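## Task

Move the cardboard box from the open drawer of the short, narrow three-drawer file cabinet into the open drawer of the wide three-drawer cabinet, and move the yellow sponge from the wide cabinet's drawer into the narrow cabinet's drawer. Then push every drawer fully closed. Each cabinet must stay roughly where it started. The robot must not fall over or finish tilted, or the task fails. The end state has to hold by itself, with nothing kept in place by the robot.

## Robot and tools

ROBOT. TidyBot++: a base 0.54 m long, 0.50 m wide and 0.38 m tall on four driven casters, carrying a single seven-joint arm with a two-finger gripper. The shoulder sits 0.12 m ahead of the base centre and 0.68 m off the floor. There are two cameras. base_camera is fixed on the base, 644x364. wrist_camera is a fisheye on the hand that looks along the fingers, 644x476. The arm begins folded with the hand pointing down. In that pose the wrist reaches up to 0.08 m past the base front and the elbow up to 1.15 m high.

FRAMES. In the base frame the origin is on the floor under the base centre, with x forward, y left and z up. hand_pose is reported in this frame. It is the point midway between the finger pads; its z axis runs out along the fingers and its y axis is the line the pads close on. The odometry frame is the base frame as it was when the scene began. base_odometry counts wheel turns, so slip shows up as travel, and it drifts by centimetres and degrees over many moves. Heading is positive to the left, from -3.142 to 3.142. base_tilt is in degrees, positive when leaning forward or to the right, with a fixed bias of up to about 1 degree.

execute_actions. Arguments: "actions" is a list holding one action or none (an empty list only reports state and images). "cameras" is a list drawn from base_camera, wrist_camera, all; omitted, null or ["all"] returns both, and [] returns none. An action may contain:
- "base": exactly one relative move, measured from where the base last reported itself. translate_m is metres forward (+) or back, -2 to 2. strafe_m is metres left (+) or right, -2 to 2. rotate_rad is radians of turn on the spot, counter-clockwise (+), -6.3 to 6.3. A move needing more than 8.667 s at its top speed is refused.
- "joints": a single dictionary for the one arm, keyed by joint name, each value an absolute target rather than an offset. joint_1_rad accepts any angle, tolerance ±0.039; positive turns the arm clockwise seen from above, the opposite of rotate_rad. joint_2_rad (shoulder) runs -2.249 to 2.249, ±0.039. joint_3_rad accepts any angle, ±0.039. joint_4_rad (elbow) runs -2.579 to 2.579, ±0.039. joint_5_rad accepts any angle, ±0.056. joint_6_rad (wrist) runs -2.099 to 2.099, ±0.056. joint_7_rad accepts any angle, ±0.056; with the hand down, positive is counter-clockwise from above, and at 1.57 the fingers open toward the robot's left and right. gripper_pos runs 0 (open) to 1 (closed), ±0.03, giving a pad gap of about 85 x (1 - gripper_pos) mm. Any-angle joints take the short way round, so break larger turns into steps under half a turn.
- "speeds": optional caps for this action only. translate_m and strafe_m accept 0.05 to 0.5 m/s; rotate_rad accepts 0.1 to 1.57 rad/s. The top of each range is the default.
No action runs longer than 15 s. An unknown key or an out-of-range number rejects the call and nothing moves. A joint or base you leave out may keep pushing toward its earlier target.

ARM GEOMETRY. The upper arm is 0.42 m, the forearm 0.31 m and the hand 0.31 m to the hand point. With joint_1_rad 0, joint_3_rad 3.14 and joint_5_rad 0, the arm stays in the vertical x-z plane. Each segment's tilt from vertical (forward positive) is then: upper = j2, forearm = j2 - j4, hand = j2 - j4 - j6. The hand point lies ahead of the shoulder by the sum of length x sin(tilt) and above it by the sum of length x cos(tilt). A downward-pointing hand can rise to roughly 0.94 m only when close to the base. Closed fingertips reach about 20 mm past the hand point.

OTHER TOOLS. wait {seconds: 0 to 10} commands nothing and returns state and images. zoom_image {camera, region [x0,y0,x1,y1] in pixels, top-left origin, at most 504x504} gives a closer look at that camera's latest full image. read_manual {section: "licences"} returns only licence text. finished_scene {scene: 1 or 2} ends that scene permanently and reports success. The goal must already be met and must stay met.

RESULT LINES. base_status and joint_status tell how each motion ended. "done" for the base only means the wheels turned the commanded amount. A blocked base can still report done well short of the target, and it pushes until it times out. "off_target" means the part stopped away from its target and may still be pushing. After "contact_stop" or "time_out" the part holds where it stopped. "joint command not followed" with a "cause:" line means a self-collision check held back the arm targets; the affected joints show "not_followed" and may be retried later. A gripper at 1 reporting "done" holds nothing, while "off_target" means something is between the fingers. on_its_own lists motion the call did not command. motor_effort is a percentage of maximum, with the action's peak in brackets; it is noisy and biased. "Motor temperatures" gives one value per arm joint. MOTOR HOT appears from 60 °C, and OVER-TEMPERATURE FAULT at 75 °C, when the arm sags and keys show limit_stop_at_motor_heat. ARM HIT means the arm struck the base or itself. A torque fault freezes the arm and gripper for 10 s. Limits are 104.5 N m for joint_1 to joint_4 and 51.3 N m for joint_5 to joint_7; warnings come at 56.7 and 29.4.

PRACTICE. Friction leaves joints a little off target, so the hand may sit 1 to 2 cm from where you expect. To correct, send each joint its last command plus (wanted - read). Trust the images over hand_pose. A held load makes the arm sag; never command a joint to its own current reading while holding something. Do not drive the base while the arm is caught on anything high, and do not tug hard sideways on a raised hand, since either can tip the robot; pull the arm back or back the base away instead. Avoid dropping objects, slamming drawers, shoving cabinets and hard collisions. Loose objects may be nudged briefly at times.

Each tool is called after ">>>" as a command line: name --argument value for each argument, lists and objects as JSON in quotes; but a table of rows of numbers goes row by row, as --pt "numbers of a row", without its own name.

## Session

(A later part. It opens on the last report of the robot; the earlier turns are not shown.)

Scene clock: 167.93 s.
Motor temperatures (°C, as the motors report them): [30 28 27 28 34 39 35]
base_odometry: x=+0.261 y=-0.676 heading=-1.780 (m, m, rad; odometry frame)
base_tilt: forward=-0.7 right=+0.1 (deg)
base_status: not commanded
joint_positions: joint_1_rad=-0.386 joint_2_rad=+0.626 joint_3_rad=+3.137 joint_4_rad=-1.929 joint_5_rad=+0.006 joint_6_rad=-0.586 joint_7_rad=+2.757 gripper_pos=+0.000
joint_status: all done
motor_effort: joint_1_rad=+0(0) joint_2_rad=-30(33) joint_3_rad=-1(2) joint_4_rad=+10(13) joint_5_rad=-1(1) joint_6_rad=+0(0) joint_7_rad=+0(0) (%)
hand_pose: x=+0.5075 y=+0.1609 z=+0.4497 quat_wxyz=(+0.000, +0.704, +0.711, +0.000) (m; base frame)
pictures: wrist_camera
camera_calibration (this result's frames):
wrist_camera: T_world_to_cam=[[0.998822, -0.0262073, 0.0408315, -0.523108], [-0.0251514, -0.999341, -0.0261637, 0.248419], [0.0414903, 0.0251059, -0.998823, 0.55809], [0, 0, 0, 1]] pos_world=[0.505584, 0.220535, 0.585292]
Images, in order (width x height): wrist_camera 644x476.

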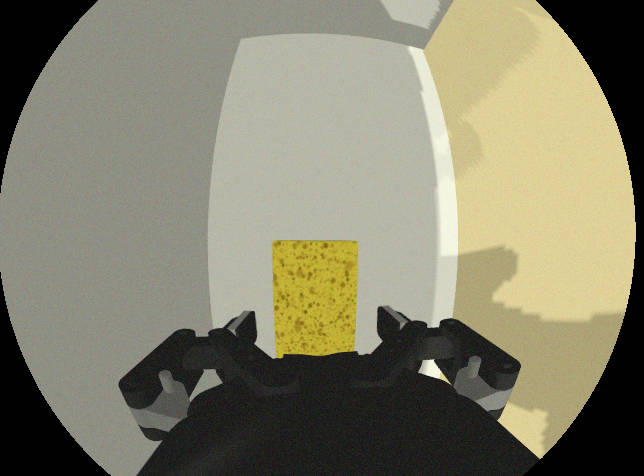

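>>> execute_actions --actions '[{"joints":{"joint_2_rad":0.713,"joint_4_rad":-1.968,"joint_6_rad":-0.45}}]' --cameras '["wrist_camera"]'

>>> execute_actions --actions '[{"joints":{"gripper_pos":1}}]' --cameras '["wrist_camera"]'

Scene clock: 171.60 s.
Motor temperatures (°C, as the motors report them): [30 28 27 28 34 39 35]
base_odometry: x=+0.261 y=-0.676 heading=-1.780 (m, m, rad; odometry frame)
base_tilt: forward=-0.8 right=+0.0 (deg)
base_status: not commanded
joint_positions: joint_1_rad=-0.386 joint_2_rad=+0.713 joint_3_rad=+3.137 joint_4_rad=-1.946 joint_5_rad=+0.006 joint_6_rad=-0.481 joint_7_rad=+2.757 gripper_pos=+0.000
joint_status: all done
motor_effort: joint_1_rad=+0(0) joint_2_rad=-32(33) joint_3_rad=-1(2) joint_4_rad=+8(10) joint_5_rad=-1(1) joint_6_rad=+0(0) joint_7_rad=+0(0) (%)
hand_pose: x=+0.5083 y=+0.1615 z=+0.4102 quat_wxyz=(+0.000, +0.703, +0.711, +0.001) (m; base frame)
pictures: wrist_camera
camera_calibration (this result's frames):
wrist_camera: T_world_to_cam=[[0.998787, -0.0262063, 0.0416756, -0.522659], [-0.0250737, -0.999308, -0.0274724, 0.248525], [0.0423667, 0.0263941, -0.998753, 0.517873], [0, 0, 0, 1]] pos_world=[0.506316, 0.220987, 0.545837]
Images, in order (width x height): wrist_camera 644x476.

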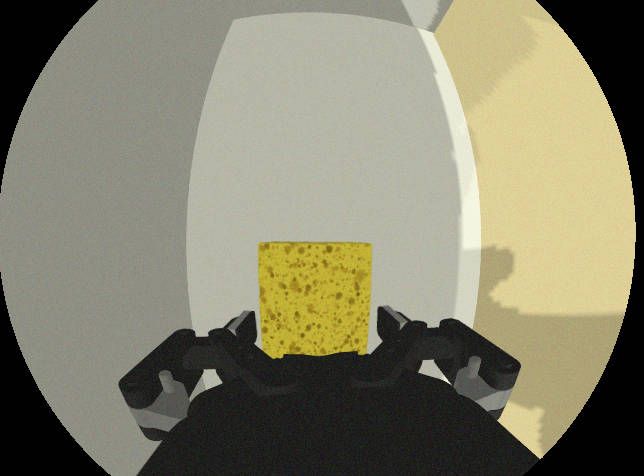

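Scene clock: 172.70 s.
Motor temperatures (°C, as the motors report them): [30 28 27 28 34 39 35]
base_odometry: x=+0.261 y=-0.676 heading=-1.780 (m, m, rad; odometry frame)
base_tilt: forward=-0.8 right=+0.0 (deg)
base_status: not commanded
joint_positions: joint_1_rad=-0.387 joint_2_rad=+0.709 joint_3_rad=+3.137 joint_4_rad=-1.947 joint_5_rad=+0.006 joint_6_rad=-0.481 joint_7_rad=+2.757 gripper_pos=+0.388
joint_status: gripper_pos off_target (ended at +0.388, target +1.000)
motor_effort: joint_1_rad=+0(1) joint_2_rad=-30(31) joint_3_rad=-1(2) joint_4_rad=+8(11) joint_5_rad=-1(1) joint_6_rad=+0(3) joint_7_rad=+1(0) (%)
hand_pose: x=+0.5087 y=+0.1617 z=+0.4118 quat_wxyz=(+0.001, +0.703, +0.711, +0.002) (m; base frame)
pictures: wrist_camera
camera_calibration (this result's frames):
wrist_camera: T_world_to_cam=[[0.998666, -0.026106, 0.0445475, -0.524246], [-0.0248408, -0.999279, -0.028723, 0.249195], [0.0452652, 0.0275781, -0.998594, 0.517747], [0, 0, 0, 1]] pos_world=[0.506301, 0.22105, 0.54753]
Images, in order (width x height): wrist_camera 644x476.

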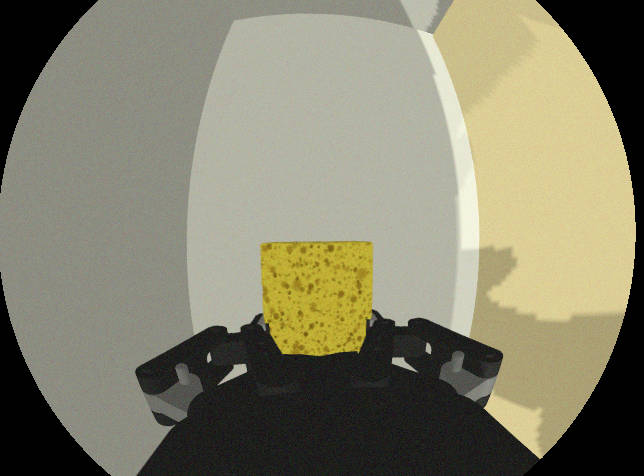

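>>> execute_actions --actions '[{"joints":{"joint_2_rad":0.395,"joint_4_rad":-1.765,"joint_6_rad":-0.993}}]' --cameras '[]'

>>> execute_actions --actions '[{"joints":{"joint_2_rad":0.23,"joint_4_rad":-1.355,"joint_6_rad":-1.567}}]' --cameras '["wrist_camera"]'

>>> execute_actions --actions '[{"base":{"translate_m":-0.28},"joints":{"joint_1_rad":-0.13,"joint_7_rad":4.58}}]' --cameras '[]'

>>> execute_actions --actions '[{"joints":{"joint_2_rad":0.40,"joint_4_rad":-2.0,"joint_6_rad":-0.73}}]'

Scene clock: 191.00 s.
Motor temperatures (°C, as the motors report them): [30 28 27 28 34 39 35]
base_odometry: x=+0.261 y=-0.676 heading=-1.780 (m, m, rad; odometry frame)
base_tilt: forward=-0.7 right=+0.0 (deg)
base_status: not commanded
joint_positions: joint_1_rad=-0.387 joint_2_rad=+0.393 joint_3_rad=+3.137 joint_4_rad=-1.785 joint_5_rad=+0.006 joint_6_rad=-0.963 joint_7_rad=+2.757 gripper_pos=+0.388
joint_status: all done
motor_effort: joint_1_rad=+0(0) joint_2_rad=-26(33) joint_3_rad=-1(2) joint_4_rad=+14(15) joint_5_rad=-1(1) joint_6_rad=+0(0) joint_7_rad=+1(0) (%)
hand_pose: x=+0.5066 y=+0.1598 z=+0.5797 quat_wxyz=(+0.001, +0.704, +0.710, -0.001) (m; base frame)
pictures: none
No camera images: the call's "cameras" was empty. Leave "cameras" out to get every camera's image.

Scene clock: 192.57 s.
Motor temperatures (°C, as the motors report them): [30 28 27 28 34 39 35]
base_odometry: x=+0.261 y=-0.676 heading=-1.780 (m, m, rad; odometry frame)
base_tilt: forward=-0.8 right=+0.0 (deg)
base_status: not commanded
joint_positions: joint_1_rad=-0.387 joint_2_rad=+0.232 joint_3_rad=+3.137 joint_4_rad=-1.375 joint_5_rad=+0.006 joint_6_rad=-1.537 joint_7_rad=+2.757 gripper_pos=+0.388
joint_status: all done
motor_effort: joint_1_rad=+0(0) joint_2_rad=-24(28) joint_3_rad=-1(1) joint_4_rad=+18(18) joint_5_rad=+0(1) joint_6_rad=+0(1) joint_7_rad=+0(0) (%)
hand_pose: x=+0.4983 y=+0.1558 z=+0.7686 quat_wxyz=(+0.002, +0.705, +0.709, -0.002) (m; base frame)
pictures: wrist_camera
camera_calibration (this result's frames):
wrist_camera: T_world_to_cam=[[0.998744, -0.0297544, 0.0403101, -0.526122], [-0.028916, -0.999356, -0.0212256, 0.249582], [0.0409157, 0.0200334, -0.998962, 0.878265], [0, 0, 0, 1]] pos_world=[0.496743, 0.216172, 0.903859]
Images, in order (width x height): wrist_camera 644x476.

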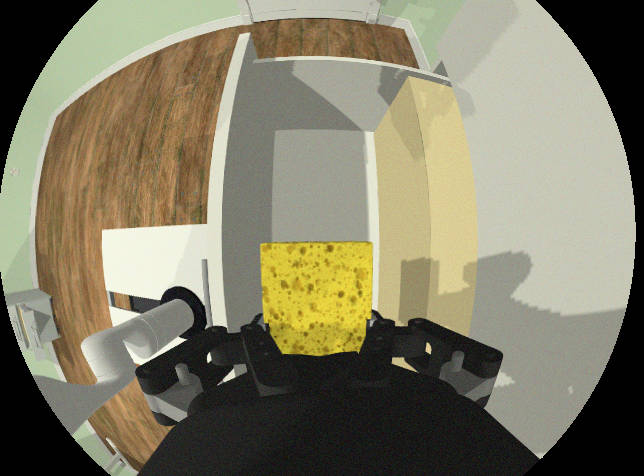

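Scene clock: 194.57 s.
Motor temperatures (°C, as the motors report them): [30 28 27 28 34 39 35]
base_odometry: x=+0.320 y=-0.402 heading=-1.780 (m, m, rad; odometry frame)
base_tilt: forward=-0.7 right=+0.0 (deg)
base_status: done
joint_positions: joint_1_rad=-0.148 joint_2_rad=+0.226 joint_3_rad=+3.136 joint_4_rad=-1.374 joint_5_rad=+0.007 joint_6_rad=-1.539 joint_7_rad=+4.571 gripper_pos=+0.388
joint_status: all done
motor_effort: joint_1_rad=+0(4) joint_2_rad=-24(28) joint_3_rad=-1(3) joint_4_rad=+17(19) joint_5_rad=-1(2) joint_6_rad=+0(2) joint_7_rad=+0(0) (%)
hand_pose: x=+0.5236 y=+0.0613 z=+0.7712 quat_wxyz=(+0.001, -0.006, +1.000, -0.003) (m; base frame)
pictures: none
No camera images: the call's "cameras" was empty. Leave "cameras" out to get every camera's image.

Scene clock: 196.47 s.
Motor temperatures (°C, as the motors report them): [30 28 27 28 34 39 35]
base_odometry: x=+0.320 y=-0.402 heading=-1.780 (m, m, rad; odometry frame)
base_tilt: forward=-0.8 right=+0.0 (deg)
base_status: not commanded
joint_positions: joint_1_rad=-0.148 joint_2_rad=+0.389 joint_3_rad=+3.136 joint_4_rad=-1.979 joint_5_rad=+0.007 joint_6_rad=-0.762 joint_7_rad=+4.571 gripper_pos=+0.388
joint_status: all done
motor_effort: joint_1_rad=+0(0) joint_2_rad=-24(26) joint_3_rad=-1(1) joint_4_rad=+12(18) joint_5_rad=+0(0) joint_6_rad=+0(1) joint_7_rad=+1(0) (%)
hand_pose: x=+0.4975 y=+0.0582 z=+0.5351 quat_wxyz=(+0.006, -0.008, +1.000, -0.001) (m; base frame)
pictures: base_camera, wrist_camera
camera_calibration (this result's frames):
wrist_camera: T_world_to_cam=[[0.0198978, 0.999014, 0.0396761, -0.091366], [0.999712, -0.0193471, -0.0142171, -0.425503], [-0.0134354, 0.0399476, -0.999111, 0.672987], [0, 0, 0, 1]] pos_world=[0.436241, 0.0561595, 0.669965]
Images, in order (width x height): base_camera 644x364, wrist_camera 644x476.

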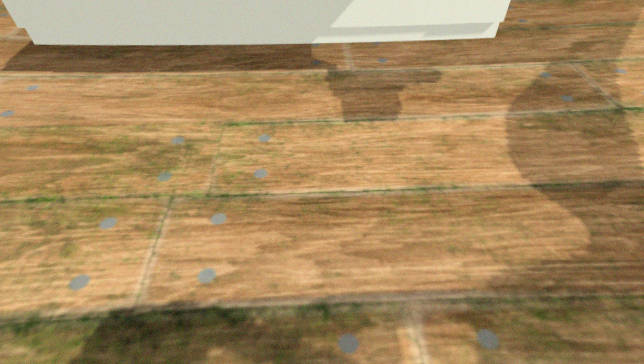

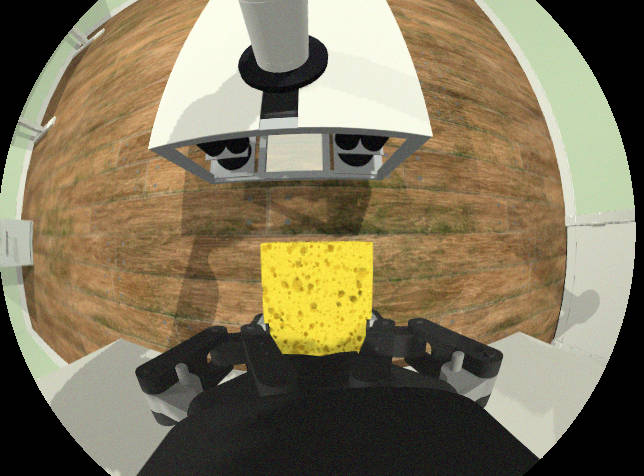

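>>> execute_actions --actions '[{"base":{"translate_m":0.36},"speeds":{"translate_m":0.08}}]'

Scene clock: 203.60 s.
Motor temperatures (°C, as the motors report them): [30 28 27 28 34 39 35]
base_odometry: x=+0.245 y=-0.754 heading=-1.780 (m, m, rad; odometry frame)
base_tilt: forward=-0.8 right=+0.0 (deg)
base_status: done
joint_positions: joint_1_rad=-0.137 joint_2_rad=+0.381 joint_3_rad=+3.134 joint_4_rad=-2.008 joint_5_rad=+0.008 joint_6_rad=-0.764 joint_7_rad=+4.571 gripper_pos=+0.388
joint_status: not commanded
motor_effort: joint_1_rad=+0(3) joint_2_rad=-21(26) joint_3_rad=-2(4) joint_4_rad=+11(22) joint_5_rad=-1(4) joint_6_rad=+0(9) joint_7_rad=+0(2) (%)
hand_pose: x=+0.4830 y=+0.0527 z=+0.5316 quat_wxyz=(-0.005, -0.004, +1.000, -0.002) (m; base frame)
pictures: base_camera, wrist_camera
camera_calibration (this result's frames):
wrist_camera: T_world_to_cam=[[0.0286276, 0.99895, 0.0357748, -0.0875155], [0.998936, -0.027296, -0.0371701, -0.398188], [-0.0361545, 0.0368008, -0.998668, 0.680417], [0, 0, 0, 1]] pos_world=[0.42487, 0.0515147, 0.667841]
Images, in order (width x height): base_camera 644x364, wrist_camera 644x476.

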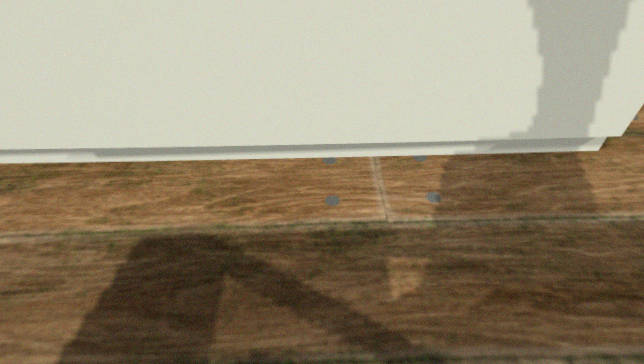

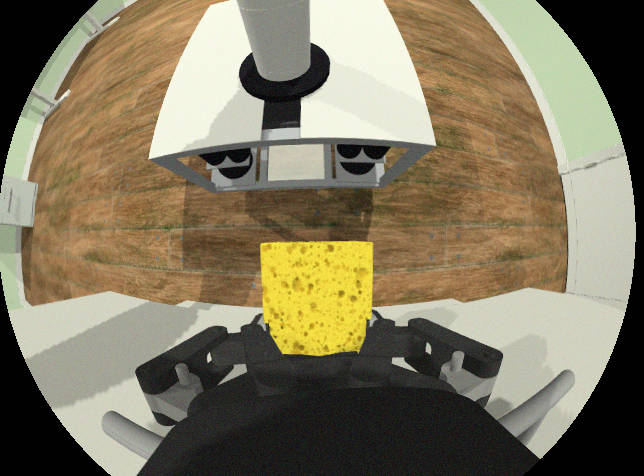

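>>> execute_actions --actions '[{"base":{"translate_m":0.06},"speeds":{"translate_m":0.05}}]'

Scene clock: 207.63 s.
Motor temperatures (°C, as the motors report them): [30 28 27 28 34 39 35]
base_odometry: x=+0.233 y=-0.813 heading=-1.780 (m, m, rad; odometry frame)
base_tilt: forward=-0.7 right=+0.0 (deg)
base_status: done
joint_positions: joint_1_rad=-0.134 joint_2_rad=+0.377 joint_3_rad=+3.132 joint_4_rad=-2.016 joint_5_rad=+0.008 joint_6_rad=-0.764 joint_7_rad=+4.571 gripper_pos=+0.388
joint_status: not commanded
motor_effort: joint_1_rad=-2(3) joint_2_rad=-19(24) joint_3_rad=-2(5) joint_4_rad=+11(21) joint_5_rad=-1(3) joint_6_rad=+2(9) joint_7_rad=+1(2) (%)
hand_pose: x=+0.4795 y=+0.0520 z=+0.5316 quat_wxyz=(-0.007, -0.004, +1.000, -0.002) (m; base frame)
pictures: base_camera, wrist_camera
camera_calibration (this result's frames):
wrist_camera: T_world_to_cam=[[0.0295048, 0.99892, 0.0358946, -0.0872135], [0.998777, -0.0280374, -0.0407192, -0.392663], [-0.0396689, 0.0370521, -0.998526, 0.68188], [0, 0, 0, 1]] pos_world=[0.421806, 0.0508449, 0.668016]
Images, in order (width x height): base_camera 644x364, wrist_camera 644x476.

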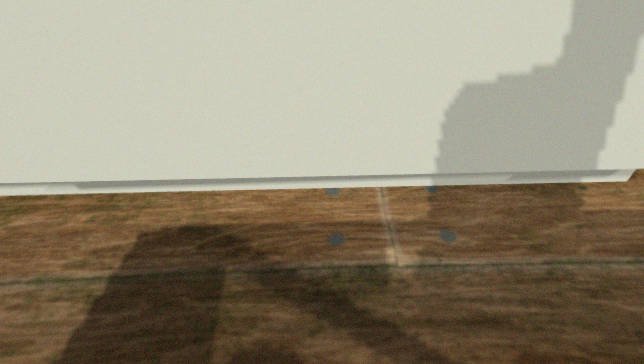

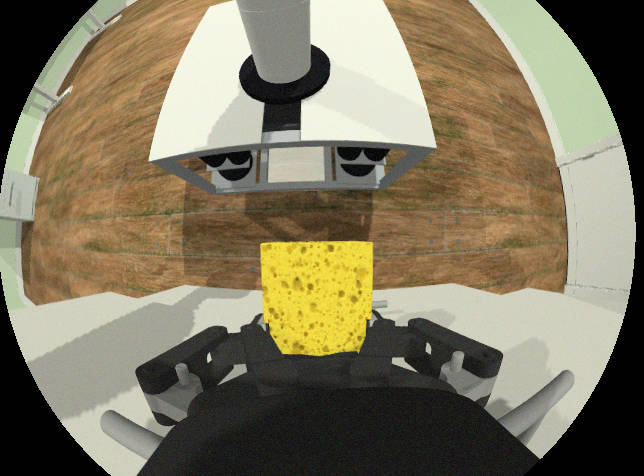

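Still a small step visible.

>>> execute_actions --actions '[{"base":{"translate_m":0.025},"speeds":{"translate_m":0.05}}]'

Scene clock: 209.83 s.
Motor temperatures (°C, as the motors report them): [30 28 27 28 34 39 35]
base_odometry: x=+0.228 y=-0.837 heading=-1.780 (m, m, rad; odometry frame)
base_tilt: forward=-0.8 right=+0.1 (deg)
base_status: done
joint_positions: joint_1_rad=-0.133 joint_2_rad=+0.375 joint_3_rad=+3.131 joint_4_rad=-2.019 joint_5_rad=+0.008 joint_6_rad=-0.764 joint_7_rad=+4.571 gripper_pos=+0.388
joint_status: not commanded
motor_effort: joint_1_rad=-1(3) joint_2_rad=-20(22) joint_3_rad=-3(4) joint_4_rad=+12(22) joint_5_rad=-1(3) joint_6_rad=+1(9) joint_7_rad=+1(2) (%)
hand_pose: x=+0.4777 y=+0.0517 z=+0.5317 quat_wxyz=(-0.008, -0.004, +1.000, -0.002) (m; base frame)
pictures: base_camera, wrist_camera
camera_calibration (this result's frames):
wrist_camera: T_world_to_cam=[[0.0296758, 0.998912, 0.035968, -0.087046], [0.9987, -0.0281389, -0.0425055, -0.389901], [-0.0414472, 0.0371826, -0.998449, 0.682722], [0, 0, 0, 1]] pos_world=[0.420274, 0.0505945, 0.66822]
Images, in order (width x height): base_camera 644x364, wrist_camera 644x476.

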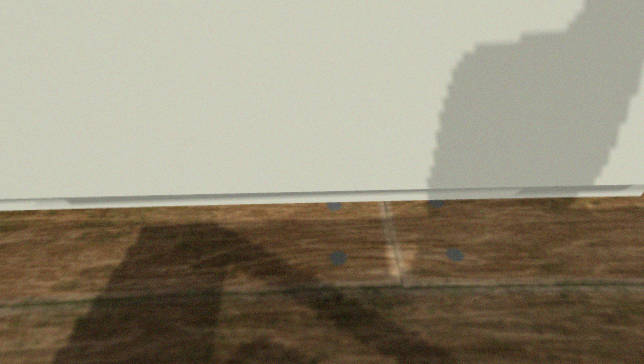

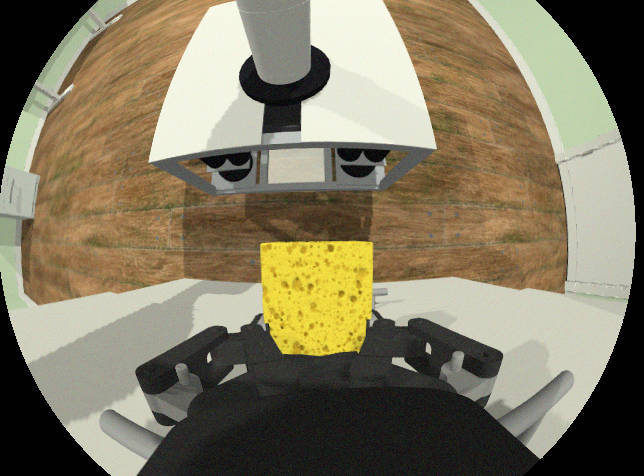

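>>> execute_actions --actions '[{"base":{"translate_m":0.018},"speeds":{"translate_m":0.05}}]'

Scene clock: 211.63 s.
Motor temperatures (°C, as the motors report them): [30 28 27 28 34 39 35]
base_odometry: x=+0.225 y=-0.854 heading=-1.779 (m, m, rad; odometry frame)
base_tilt: forward=-0.7 right=+0.0 (deg)
base_status: done
joint_positions: joint_1_rad=-0.133 joint_2_rad=+0.366 joint_3_rad=+3.128 joint_4_rad=-2.034 joint_5_rad=+0.008 joint_6_rad=-0.779 joint_7_rad=+4.571 gripper_pos=+0.388
joint_status: not commanded
motor_effort: joint_1_rad=+0(4) joint_2_rad=-16(22) joint_3_rad=-1(3) joint_4_rad=+20(24) joint_5_rad=+1(3) joint_6_rad=+8(13) joint_7_rad=+1(2) (%)
hand_pose: x=+0.4665 y=+0.0510 z=+0.5320 quat_wxyz=(-0.018, -0.005, +1.000, -0.003) (m; base frame)
pictures: base_camera, wrist_camera
camera_calibration (this result's frames):
wrist_camera: T_world_to_cam=[[0.0281268, 0.999054, 0.0331721, -0.0838194], [0.997682, -0.0260004, -0.0628797, -0.367557], [-0.0619577, 0.0348638, -0.99747, 0.691798], [0, 0, 0, 1]] pos_world=[0.411925, 0.0500647, 0.669716]
Images, in order (width x height): base_camera 644x364, wrist_camera 644x476.

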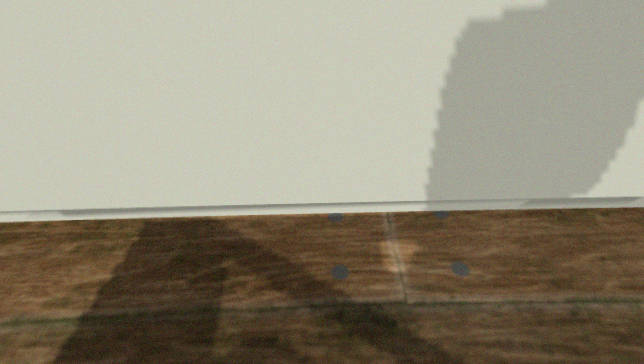

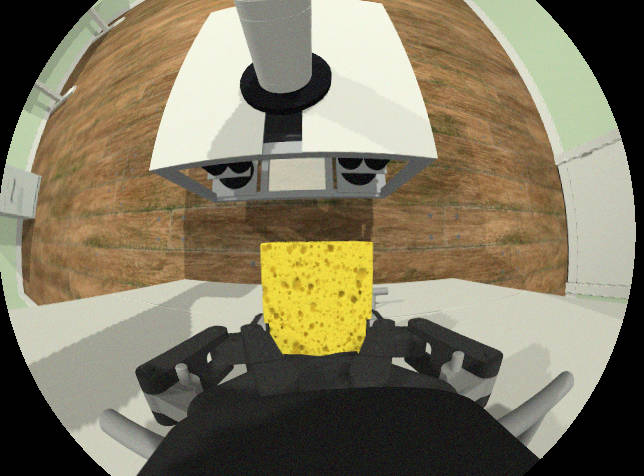

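>>> execute_actions --actions '[{"base":{"translate_m":-1.0},"joints":{"joint_1_rad":0.02,"joint_7_rad":3.13}}]' --cameras '["wrist_camera"]'

>>> zoom_image --camera "wrist_camera" --region '[444, 80, 644, 380]'

>>> execute_actions --actions '[{"base":{"rotate_rad":-3.111},"joints":{"joint_2_rad":0.365,"joint_4_rad":-1.66,"joint_6_rad":-1.128}}]' --cameras '[]'

>>> execute_actions --actions '[{"base":{"strafe_m":0.514}}]'

Scene clock: 221.27 s.
Motor temperatures (°C, as the motors report them): [30 28 27 28 34 39 35]
base_odometry: x=+0.433 y=+0.124 heading=-1.780 (m, m, rad; odometry frame)
base_tilt: forward=-0.8 right=+0.0 (deg)
base_status: done
joint_positions: joint_1_rad=+0.000 joint_2_rad=+0.397 joint_3_rad=+3.128 joint_4_rad=-2.000 joint_5_rad=+0.008 joint_6_rad=-0.754 joint_7_rad=+3.138 gripper_pos=+0.388
joint_status: all done
motor_effort: joint_1_rad=+0(2) joint_2_rad=-24(29) joint_3_rad=-1(0) joint_4_rad=+11(17) joint_5_rad=-1(1) joint_6_rad=+0(7) joint_7_rad=+0(1) (%)
hand_pose: x=+0.4915 y=+0.0050 z=+0.5274 quat_wxyz=(-0.003, +0.702, +0.712, -0.004) (m; base frame)
pictures: wrist_camera
camera_calibration (this result's frames):
wrist_camera: T_world_to_cam=[[0.999295, -0.0215274, 0.0307427, -0.509315], [-0.02074, -0.999454, -0.0257042, 0.091858], [0.0312793, 0.0250485, -0.999197, 0.645437], [0, 0, 0, 1]] pos_world=[0.490673, 0.0646764, 0.662937]
Images, in order (width x height): wrist_camera 644x476.

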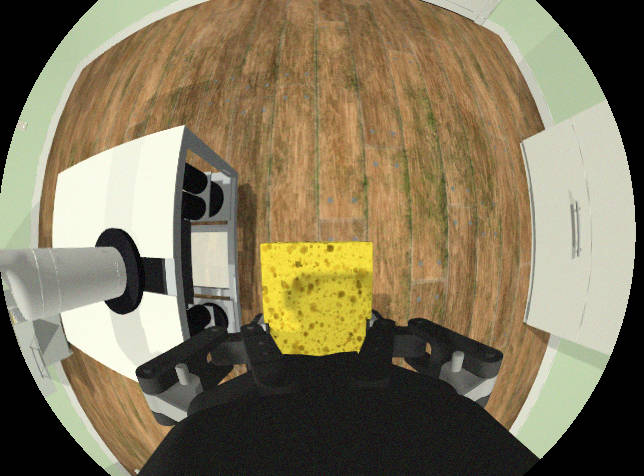

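Region (444, 80, 644, 380) of wrist_camera's 644x476 image, scaled by 1.680.

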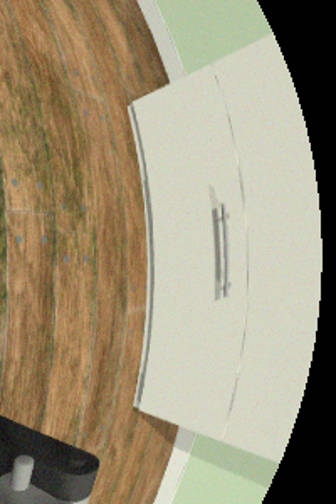

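Scene clock: 224.63 s.
Motor temperatures (°C, as the motors report them): [30 28 27 28 34 39 35]
base_odometry: x=+0.433 y=+0.124 heading=+1.394 (m, m, rad; odometry frame)
base_tilt: forward=-0.8 right=+0.0 (deg)
base_status: done
joint_positions: joint_1_rad=+0.013 joint_2_rad=+0.379 joint_3_rad=+3.128 joint_4_rad=-1.669 joint_5_rad=+0.008 joint_6_rad=-1.094 joint_7_rad=+3.138 gripper_pos=+0.388
joint_status: all done
motor_effort: joint_1_rad=+0(5) joint_2_rad=-28(29) joint_3_rad=-1(2) joint_4_rad=+16(15) joint_5_rad=+0(1) joint_6_rad=+0(1) joint_7_rad=+1(0) (%)
hand_pose: x=+0.5536 y=-0.0010 z=+0.6170 quat_wxyz=(+0.001, +0.707, +0.707, -0.001) (m; base frame)
pictures: none
No camera images: the call's "cameras" was empty. Leave "cameras" out to get every camera's image.

Scene clock: 227.03 s.
Motor temperatures (°C, as the motors report them): [30 28 27 28 34 39 35]
base_odometry: x=-0.073 y=+0.216 heading=+1.393 (m, m, rad; odometry frame)
base_tilt: forward=-0.7 right=+0.0 (deg)
base_status: done
joint_positions: joint_1_rad=+0.014 joint_2_rad=+0.379 joint_3_rad=+3.128 joint_4_rad=-1.669 joint_5_rad=+0.008 joint_6_rad=-1.094 joint_7_rad=+3.138 gripper_pos=+0.388
joint_status: not commanded
motor_effort: joint_1_rad=+0(3) joint_2_rad=-27(28) joint_3_rad=-1(4) joint_4_rad=+16(16) joint_5_rad=-1(2) joint_6_rad=+0(0) joint_7_rad=+0(1) (%)
hand_pose: x=+0.5535 y=-0.0011 z=+0.6172 quat_wxyz=(+0.001, +0.707, +0.707, -0.001) (m; base frame)
pictures: base_camera, wrist_camera
camera_calibration (this result's frames):
wrist_camera: T_world_to_cam=[[0.998499, -0.0371892, 0.0401986, -0.579586], [-0.0362426, -0.999054, -0.0240262, 0.0968814], [0.0410541, 0.0225332, -0.998903, 0.727842], [0, 0, 0, 1]] pos_world=[0.552346, 0.0588348, 0.752669]
Images, in order (width x height): base_camera 644x364, wrist_camera 644x476.

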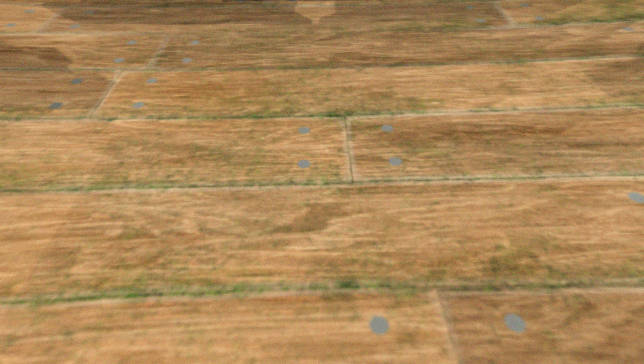

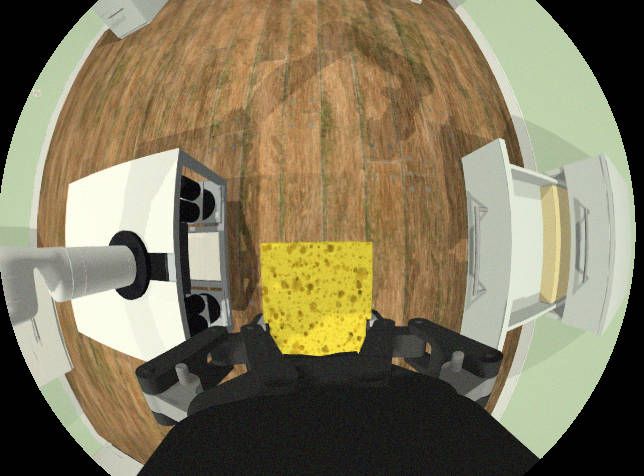

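>>> execute_actions --actions '[{"base":{"translate_m":0.48}}]'

Scene clock: 231.33 s.
Motor temperatures (°C, as the motors report them): [30 28 27 28 34 39 35]
base_odometry: x=+0.011 y=+0.688 heading=+1.394 (m, m, rad; odometry frame)
base_tilt: forward=-0.8 right=+0.0 (deg)
base_status: done
joint_positions: joint_1_rad=+0.014 joint_2_rad=+0.372 joint_3_rad=+3.128 joint_4_rad=-1.669 joint_5_rad=+0.008 joint_6_rad=-1.100 joint_7_rad=+3.138 gripper_pos=+0.388
joint_status: not commanded
motor_effort: joint_1_rad=+0(2) joint_2_rad=-28(30) joint_3_rad=-1(2) joint_4_rad=+16(17) joint_5_rad=-1(1) joint_6_rad=+0(1) joint_7_rad=+0(0) (%)
hand_pose: x=+0.5523 y=-0.0011 z=+0.6202 quat_wxyz=(+0.001, +0.707, +0.707, -0.001) (m; base frame)
pictures: base_camera, wrist_camera
camera_calibration (this result's frames):
wrist_camera: T_world_to_cam=[[0.998438, -0.0371988, 0.0416893, -0.579387], [-0.0362209, -0.999056, -0.0239736, 0.0968536], [0.0425417, 0.0224261, -0.998843, 0.729999], [0, 0, 0, 1]] pos_world=[0.550935, 0.0588387, 0.755631]
Images, in order (width x height): base_camera 644x364, wrist_camera 644x476.

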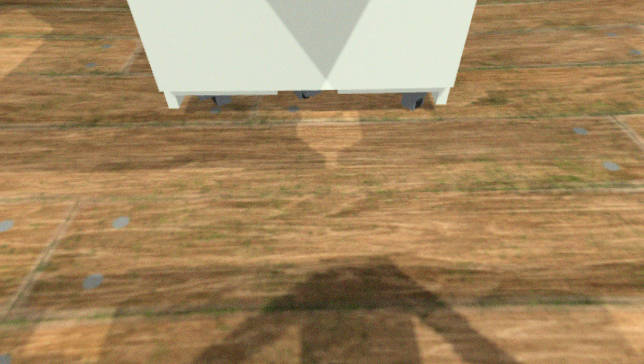

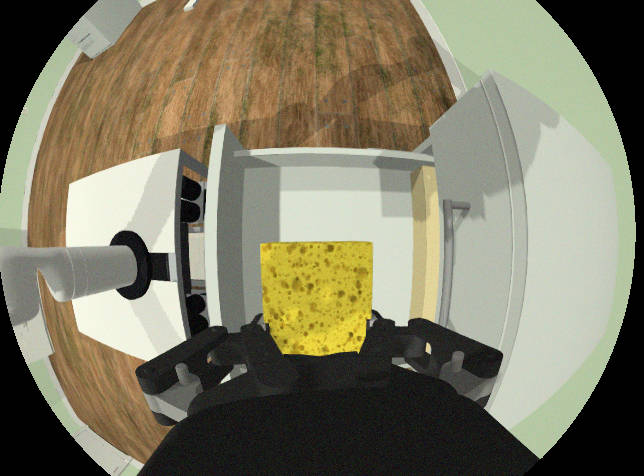

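>>> execute_actions --actions '[{"joints":{"joint_2_rad":0.712,"joint_4_rad":-1.897,"joint_6_rad":-0.518}}]' --cameras '["wrist_camera"]'

Scene clock: 236.57 s.
Motor temperatures (°C, as the motors report them): [30 28 27 28 34 39 35]
base_odometry: x=+0.011 y=+0.688 heading=+1.394 (m, m, rad; odometry frame)
base_tilt: forward=-0.8 right=+0.0 (deg)
base_status: not commanded
joint_positions: joint_1_rad=+0.014 joint_2_rad=+0.714 joint_3_rad=+3.128 joint_4_rad=-1.879 joint_5_rad=+0.008 joint_6_rad=-0.549 joint_7_rad=+3.138 gripper_pos=+0.388
joint_status: all done
motor_effort: joint_1_rad=+0(0) joint_2_rad=-32(34) joint_3_rad=-1(2) joint_4_rad=+9(16) joint_5_rad=-1(1) joint_6_rad=+0(1) joint_7_rad=+0(1) (%)
hand_pose: x=+0.5580 y=+0.0008 z=+0.4202 quat_wxyz=(-0.002, +0.707, +0.707, +0.001) (m; base frame)
pictures: wrist_camera
camera_calibration (this result's frames):
wrist_camera: T_world_to_cam=[[0.998554, -0.0364728, 0.0395048, -0.575877], [-0.0352631, -0.9989, -0.0308961, 0.0965562], [0.0405882, 0.0294583, -0.998742, 0.531024], [0, 0, 0, 1]] pos_world=[0.556895, 0.0598031, 0.556089]
Images, in order (width x height): wrist_camera 644x476.

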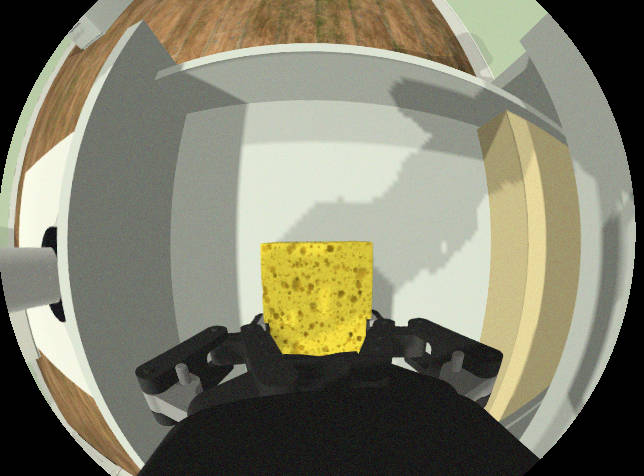

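>>> execute_actions --actions '[{"joints":{"joint_2_rad":0.732}}]' --cameras '[]'

>>> execute_actions --actions '[{"joints":{"gripper_pos":0}}]' --cameras '["wrist_camera"]'

>>> execute_actions --actions '[{"joints":{"joint_2_rad":0.43,"joint_4_rad":-1.72,"joint_6_rad":-1.0}}]' --cameras '[]'

>>> execute_actions --actions '[{"base":{"translate_m":-0.38},"joints":{"joint_7_rad":1.56,"gripper_pos":1,"joint_1_rad":-0.01,"joint_3_rad":3.155}}]' --cameras '[]'

>>> execute_actions --actions '[{"joints":{"joint_2_rad":0.889,"joint_4_rad":-2.31,"joint_6_rad":1.115}}]'

Scene clock: 249.77 s.
Motor temperatures (°C, as the motors report them): [30 28 27 28 34 39 35]
base_odometry: x=+0.011 y=+0.688 heading=+1.394 (m, m, rad; odometry frame)
base_tilt: forward=-0.8 right=+0.0 (deg)
base_status: not commanded
joint_positions: joint_1_rad=+0.014 joint_2_rad=+0.722 joint_3_rad=+3.128 joint_4_rad=-1.879 joint_5_rad=+0.008 joint_6_rad=-0.548 joint_7_rad=+3.138 gripper_pos=+0.388
joint_status: all done
motor_effort: joint_1_rad=+1(0) joint_2_rad=-29(32) joint_3_rad=-1(2) joint_4_rad=+8(9) joint_5_rad=+0(0) joint_6_rad=+0(1) joint_7_rad=+1(0) (%)
hand_pose: x=+0.5563 y=+0.0008 z=+0.4167 quat_wxyz=(-0.004, +0.707, +0.707, -0.001) (m; base frame)
pictures: none
No camera images: the call's "cameras" was empty. Leave "cameras" out to get every camera's image.

Scene clock: 250.87 s.
Motor temperatures (°C, as the motors report them): [30 28 27 28 34 39 35]
base_odometry: x=+0.011 y=+0.688 heading=+1.394 (m, m, rad; odometry frame)
base_tilt: forward=-0.7 right=+0.1 (deg)
base_status: not commanded
joint_positions: joint_1_rad=+0.014 joint_2_rad=+0.724 joint_3_rad=+3.128 joint_4_rad=-1.879 joint_5_rad=+0.008 joint_6_rad=-0.547 joint_7_rad=+3.138 gripper_pos=+0.000
joint_status: all done
motor_effort: joint_1_rad=+0(0) joint_2_rad=-32(32) joint_3_rad=-2(1) joint_4_rad=+9(9) joint_5_rad=-1(1) joint_6_rad=+0(1) joint_7_rad=+0(0) (%)
hand_pose: x=+0.5559 y=+0.0008 z=+0.4158 quat_wxyz=(-0.005, +0.707, +0.707, -0.002) (m; base frame)
pictures: wrist_camera
camera_calibration (this result's frames):
wrist_camera: T_world_to_cam=[[0.99885, -0.0364851, 0.031112, -0.570241], [-0.0355293, -0.998896, -0.0307405, 0.0964656], [0.0321992, 0.0295998, -0.999043, 0.5315], [0, 0, 0, 1]] pos_world=[0.555899, 0.0598215, 0.551698]
Images, in order (width x height): wrist_camera 644x476.

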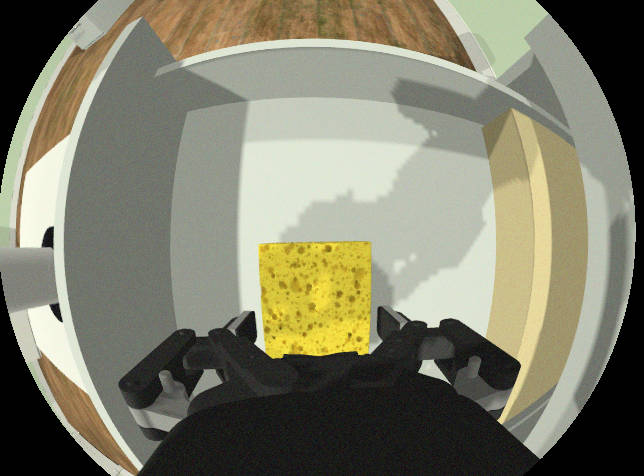

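Scene clock: 252.40 s.
Motor temperatures (°C, as the motors report them): [30 28 27 28 34 39 35]
base_odometry: x=+0.011 y=+0.688 heading=+1.394 (m, m, rad; odometry frame)
base_tilt: forward=-0.8 right=+0.0 (deg)
base_status: not commanded
joint_positions: joint_1_rad=+0.014 joint_2_rad=+0.427 joint_3_rad=+3.128 joint_4_rad=-1.739 joint_5_rad=+0.008 joint_6_rad=-0.970 joint_7_rad=+3.138 gripper_pos=+0.000
joint_status: all done
motor_effort: joint_1_rad=+0(0) joint_2_rad=-28(34) joint_3_rad=-1(1) joint_4_rad=+14(15) joint_5_rad=-1(1) joint_6_rad=+0(0) joint_7_rad=+0(1) (%)
hand_pose: x=+0.5552 y=-0.0008 z=+0.5772 quat_wxyz=(+0.002, +0.707, +0.707, +0.001) (m; base frame)
pictures: none
No camera images: the call's "cameras" was empty. Leave "cameras" out to get every camera's image.

Scene clock: 254.63 s.
Motor temperatures (°C, as the motors report them): [30 28 27 28 34 39 35]
base_odometry: x=-0.056 y=+0.314 heading=+1.393 (m, m, rad; odometry frame)
base_tilt: forward=-0.8 right=+0.0 (deg)
base_status: done
joint_positions: joint_1_rad=+0.012 joint_2_rad=+0.428 joint_3_rad=+3.135 joint_4_rad=-1.734 joint_5_rad=+0.009 joint_6_rad=-0.972 joint_7_rad=+1.568 gripper_pos=+0.999
joint_status: all done
motor_effort: joint_1_rad=+0(5) joint_2_rad=-28(31) joint_3_rad=-2(4) joint_4_rad=+15(16) joint_5_rad=-1(2) joint_6_rad=+0(1) joint_7_rad=+1(1) (%)
hand_pose: x=+0.5566 y=-0.0033 z=+0.5782 quat_wxyz=(+0.002, +1.000, -0.002, +0.004) (m; base frame)
pictures: none
No camera images: the call's "cameras" was empty. Leave "cameras" out to get every camera's image.

Scene clock: 257.00 s.
Motor temperatures (°C, as the motors report them): [30 28 27 28 34 39 35]
base_odometry: x=-0.056 y=+0.314 heading=+1.393 (m, m, rad; odometry frame)
base_tilt: forward=-0.8 right=+0.0 (deg)
base_status: not commanded
joint_positions: joint_1_rad=+0.012 joint_2_rad=+0.882 joint_3_rad=+3.135 joint_4_rad=-2.289 joint_5_rad=+0.009 joint_6_rad=+1.089 joint_7_rad=+1.568 gripper_pos=+0.999
joint_status: all done
motor_effort: joint_1_rad=+0(0) joint_2_rad=-32(33) joint_3_rad=-2(2) joint_4_rad=+5(15) joint_5_rad=-1(1) joint_6_rad=+7(7) joint_7_rad=+1(0) (%)
hand_pose: x=+0.7062 y=+0.0003 z=+0.4831 quat_wxyz=(-0.003, +0.863, -0.002, +0.506) (m; base frame)
pictures: base_camera, wrist_camera
camera_calibration (this result's frames):
wrist_camera: T_world_to_cam=[[-0.0532618, -0.99838, -0.0199948, 0.0455434], [-0.465004, 0.042517, -0.884287, 0.818689], [0.883705, -0.037801, -0.466516, -0.264726], [0, 0, 0, 1]] pos_world=[0.617059, 0.000654572, 0.601368]
Images, in order (width x height): base_camera 644x364, wrist_camera 644x476.

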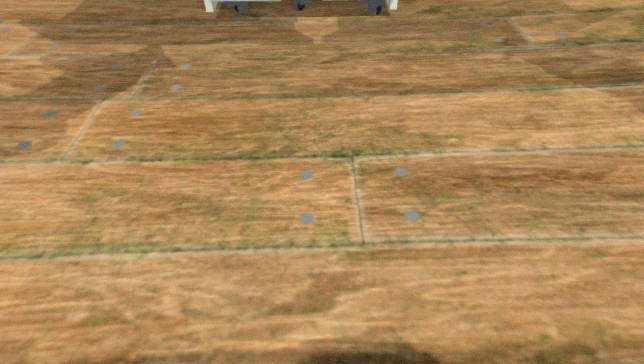

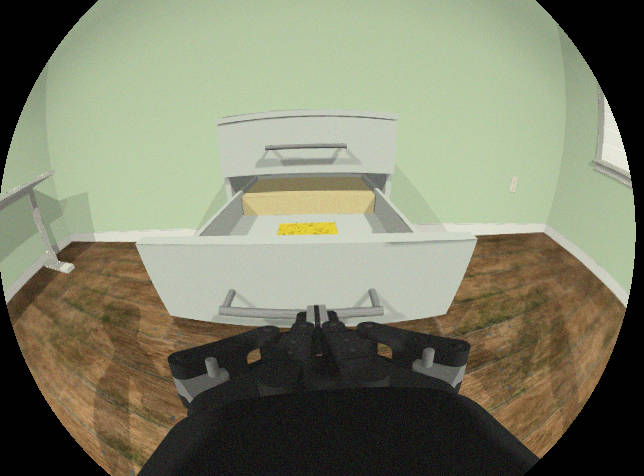

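>>> execute_actions --actions '[{"base":{"translate_m":0.09},"speeds":{"translate_m":0.07}}]'

Scene clock: 261.73 s.
Motor temperatures (°C, as the motors report them): [30 28 27 28 34 39 35]
base_odometry: x=-0.040 y=+0.402 heading=+1.393 (m, m, rad; odometry frame)
base_tilt: forward=-0.8 right=+0.0 (deg)
base_status: done
joint_positions: joint_1_rad=+0.012 joint_2_rad=+0.882 joint_3_rad=+3.136 joint_4_rad=-2.304 joint_5_rad=+0.009 joint_6_rad=+1.089 joint_7_rad=+1.568 gripper_pos=+0.999
joint_status: not commanded
motor_effort: joint_1_rad=+0(1) joint_2_rad=-32(33) joint_3_rad=-2(1) joint_4_rad=+4(10) joint_5_rad=-1(0) joint_6_rad=+7(8) joint_7_rad=+1(0) (%)
hand_pose: x=+0.6990 y=-0.0001 z=+0.4790 quat_wxyz=(-0.003, +0.867, -0.002, +0.499) (m; base frame)
pictures: base_camera, wrist_camera
camera_calibration (this result's frames):
wrist_camera: T_world_to_cam=[[-0.0539863, -0.998379, -0.0180406, 0.0441802], [-0.478765, 0.0417351, -0.876951, 0.817783], [0.876282, -0.0387061, -0.480242, -0.248483], [0, 0, 0, 1]] pos_world=[0.611652, 0.000360508, 0.598621]
Images, in order (width x height): base_camera 644x364, wrist_camera 644x476.

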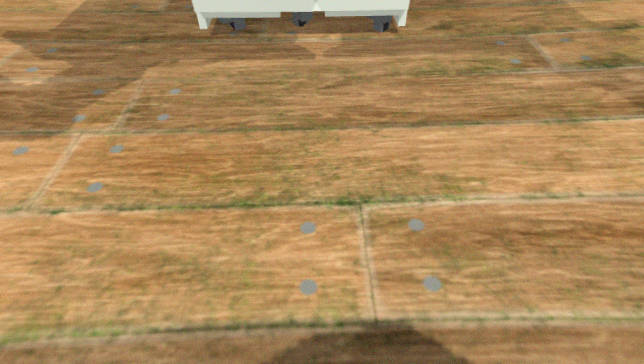

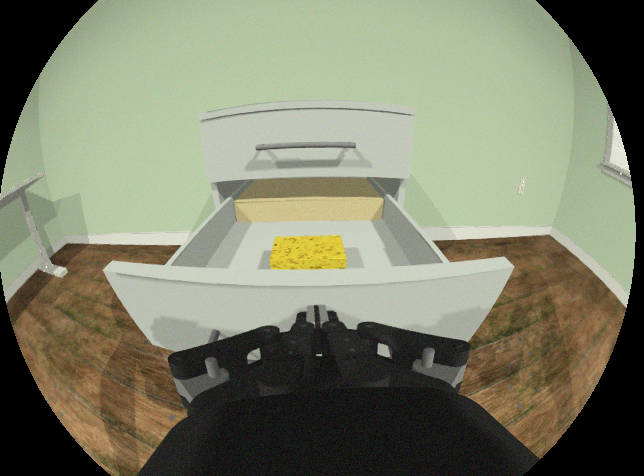

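>>> execute_actions --actions '[{"base":{"translate_m":0.28},"speeds":{"translate_m":0.08}}]'

Scene clock: 268.20 s.
Motor temperatures (°C, as the motors report them): [30 28 27 28 34 39 35]
base_odometry: x=+0.009 y=+0.678 heading=+1.394 (m, m, rad; odometry frame)
base_tilt: forward=-0.7 right=+0.0 (deg)
base_status: done
joint_positions: joint_1_rad=+0.009 joint_2_rad=+0.882 joint_3_rad=+3.142 joint_4_rad=-2.312 joint_5_rad=+0.009 joint_6_rad=+1.089 joint_7_rad=+1.568 gripper_pos=+0.999
joint_status: not commanded
motor_effort: joint_1_rad=+0(2) joint_2_rad=-32(33) joint_3_rad=-1(4) joint_4_rad=+4(11) joint_5_rad=+0(0) joint_6_rad=+7(8) joint_7_rad=+1(0) (%)
hand_pose: x=+0.6950 y=-0.0013 z=+0.4765 quat_wxyz=(-0.001, +0.869, -0.001, +0.495) (m; base frame)
pictures: base_camera, wrist_camera
camera_calibration (this result's frames):
wrist_camera: T_world_to_cam=[[-0.0545467, -0.998424, -0.0131932, 0.0408787], [-0.486417, 0.0381088, -0.872895, 0.817184], [0.872022, -0.0411962, -0.487729, -0.239707], [0, 0, 0, 1]] pos_world=[0.608752, -0.00020258, 0.596943]
Images, in order (width x height): base_camera 644x364, wrist_camera 644x476.

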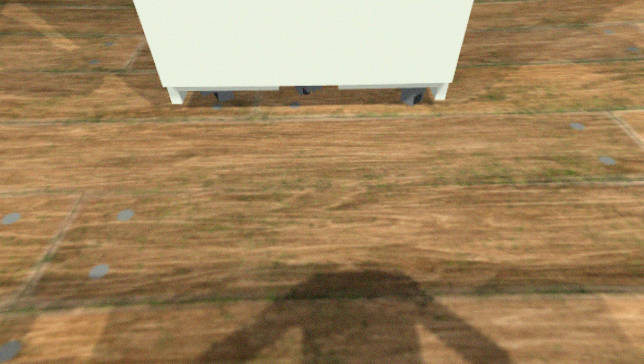

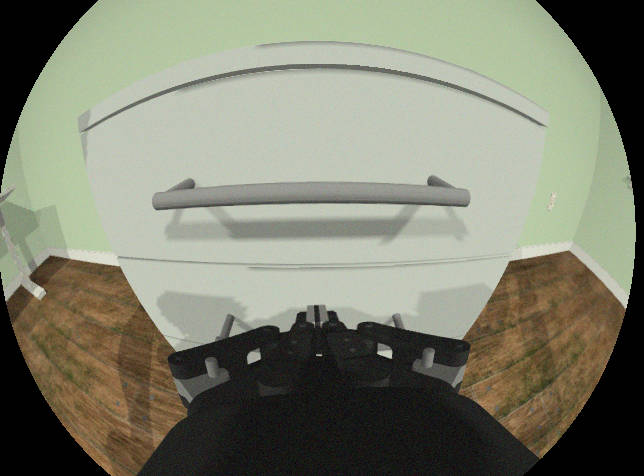

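>>> zoom_image --camera "wrist_camera" --region '[440, 200, 560, 350]'

Region (440, 200, 560, 350) of wrist_camera's 644x476 image, scaled by 3.360; it fills the left 403 columns of this view, and the rest is white.

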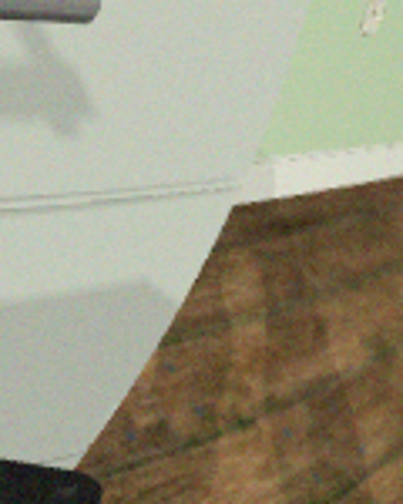

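>>> execute_actions --actions '[{"base":{"translate_m":-0.1},"joints":{"joint_1_rad":-2.3,"joint_6_rad":1.4,"joint_2_rad":0.7}}]' --cameras '["wrist_camera"]'

Scene clock: 277.20 s.
Motor temperatures (°C, as the motors report them): [30 28 27 28 34 39 35]
base_odometry: x=-0.009 y=+0.580 heading=+1.393 (m, m, rad; odometry frame)
base_tilt: forward=-0.8 right=+0.0 (deg)
base_status: done
joint_positions: joint_1_rad=-2.284 joint_2_rad=+0.713 joint_3_rad=+3.142 joint_4_rad=-2.312 joint_5_rad=+0.009 joint_6_rad=+1.367 joint_7_rad=+1.568 gripper_pos=+0.999
joint_status: all done
motor_effort: joint_1_rad=+0(2) joint_2_rad=-30(32) joint_3_rad=-1(3) joint_4_rad=+8(8) joint_5_rad=-1(1) joint_6_rad=+8(8) joint_7_rad=+1(0) (%)
hand_pose: x=-0.2905 y=+0.4678 z=+0.6604 quat_wxyz=(-0.615, +0.304, +0.672, +0.278) (m; base frame)
pictures: wrist_camera
camera_calibration (this result's frames):
wrist_camera: T_world_to_cam=[[0.778692, 0.626486, -0.0339699, -0.0465301], [0.0131081, -0.0703765, -0.997434, 0.75855], [-0.627269, 0.776249, -0.0630136, -0.369769], [0, 0, 0, 1]] pos_world=[-0.205655, 0.369567, 0.731723]
Images, in order (width x height): wrist_camera 644x476.

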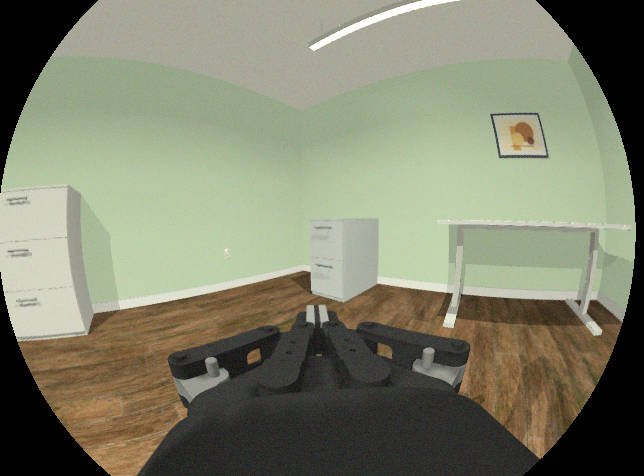

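>>> zoom_image --camera "wrist_camera" --region '[290, 200, 400, 310]'

>>> zoom_image --camera "wrist_camera" --region '[0, 170, 120, 350]'

Region (290, 200, 400, 310) of wrist_camera's 644x476 image, scaled by 4.582.

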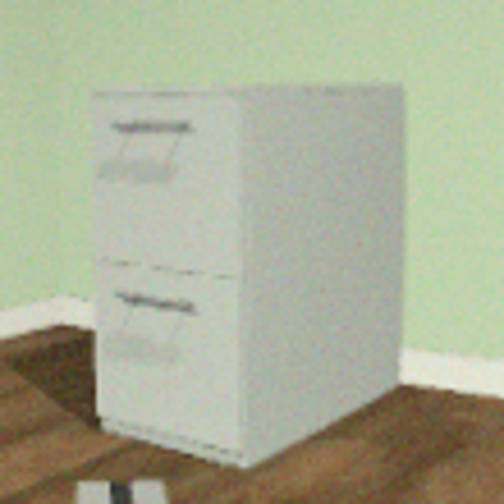

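Region (0, 170, 120, 350) of wrist_camera's 644x476 image, scaled by 2.800.

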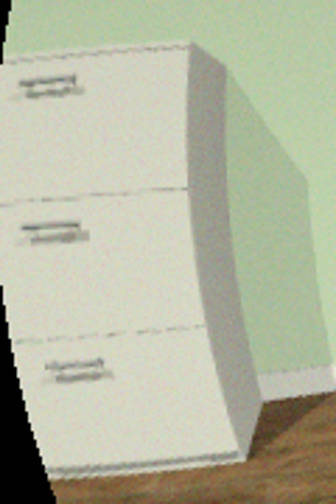

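>>> finished_scene --scene 1

The scene is finished: the task was done.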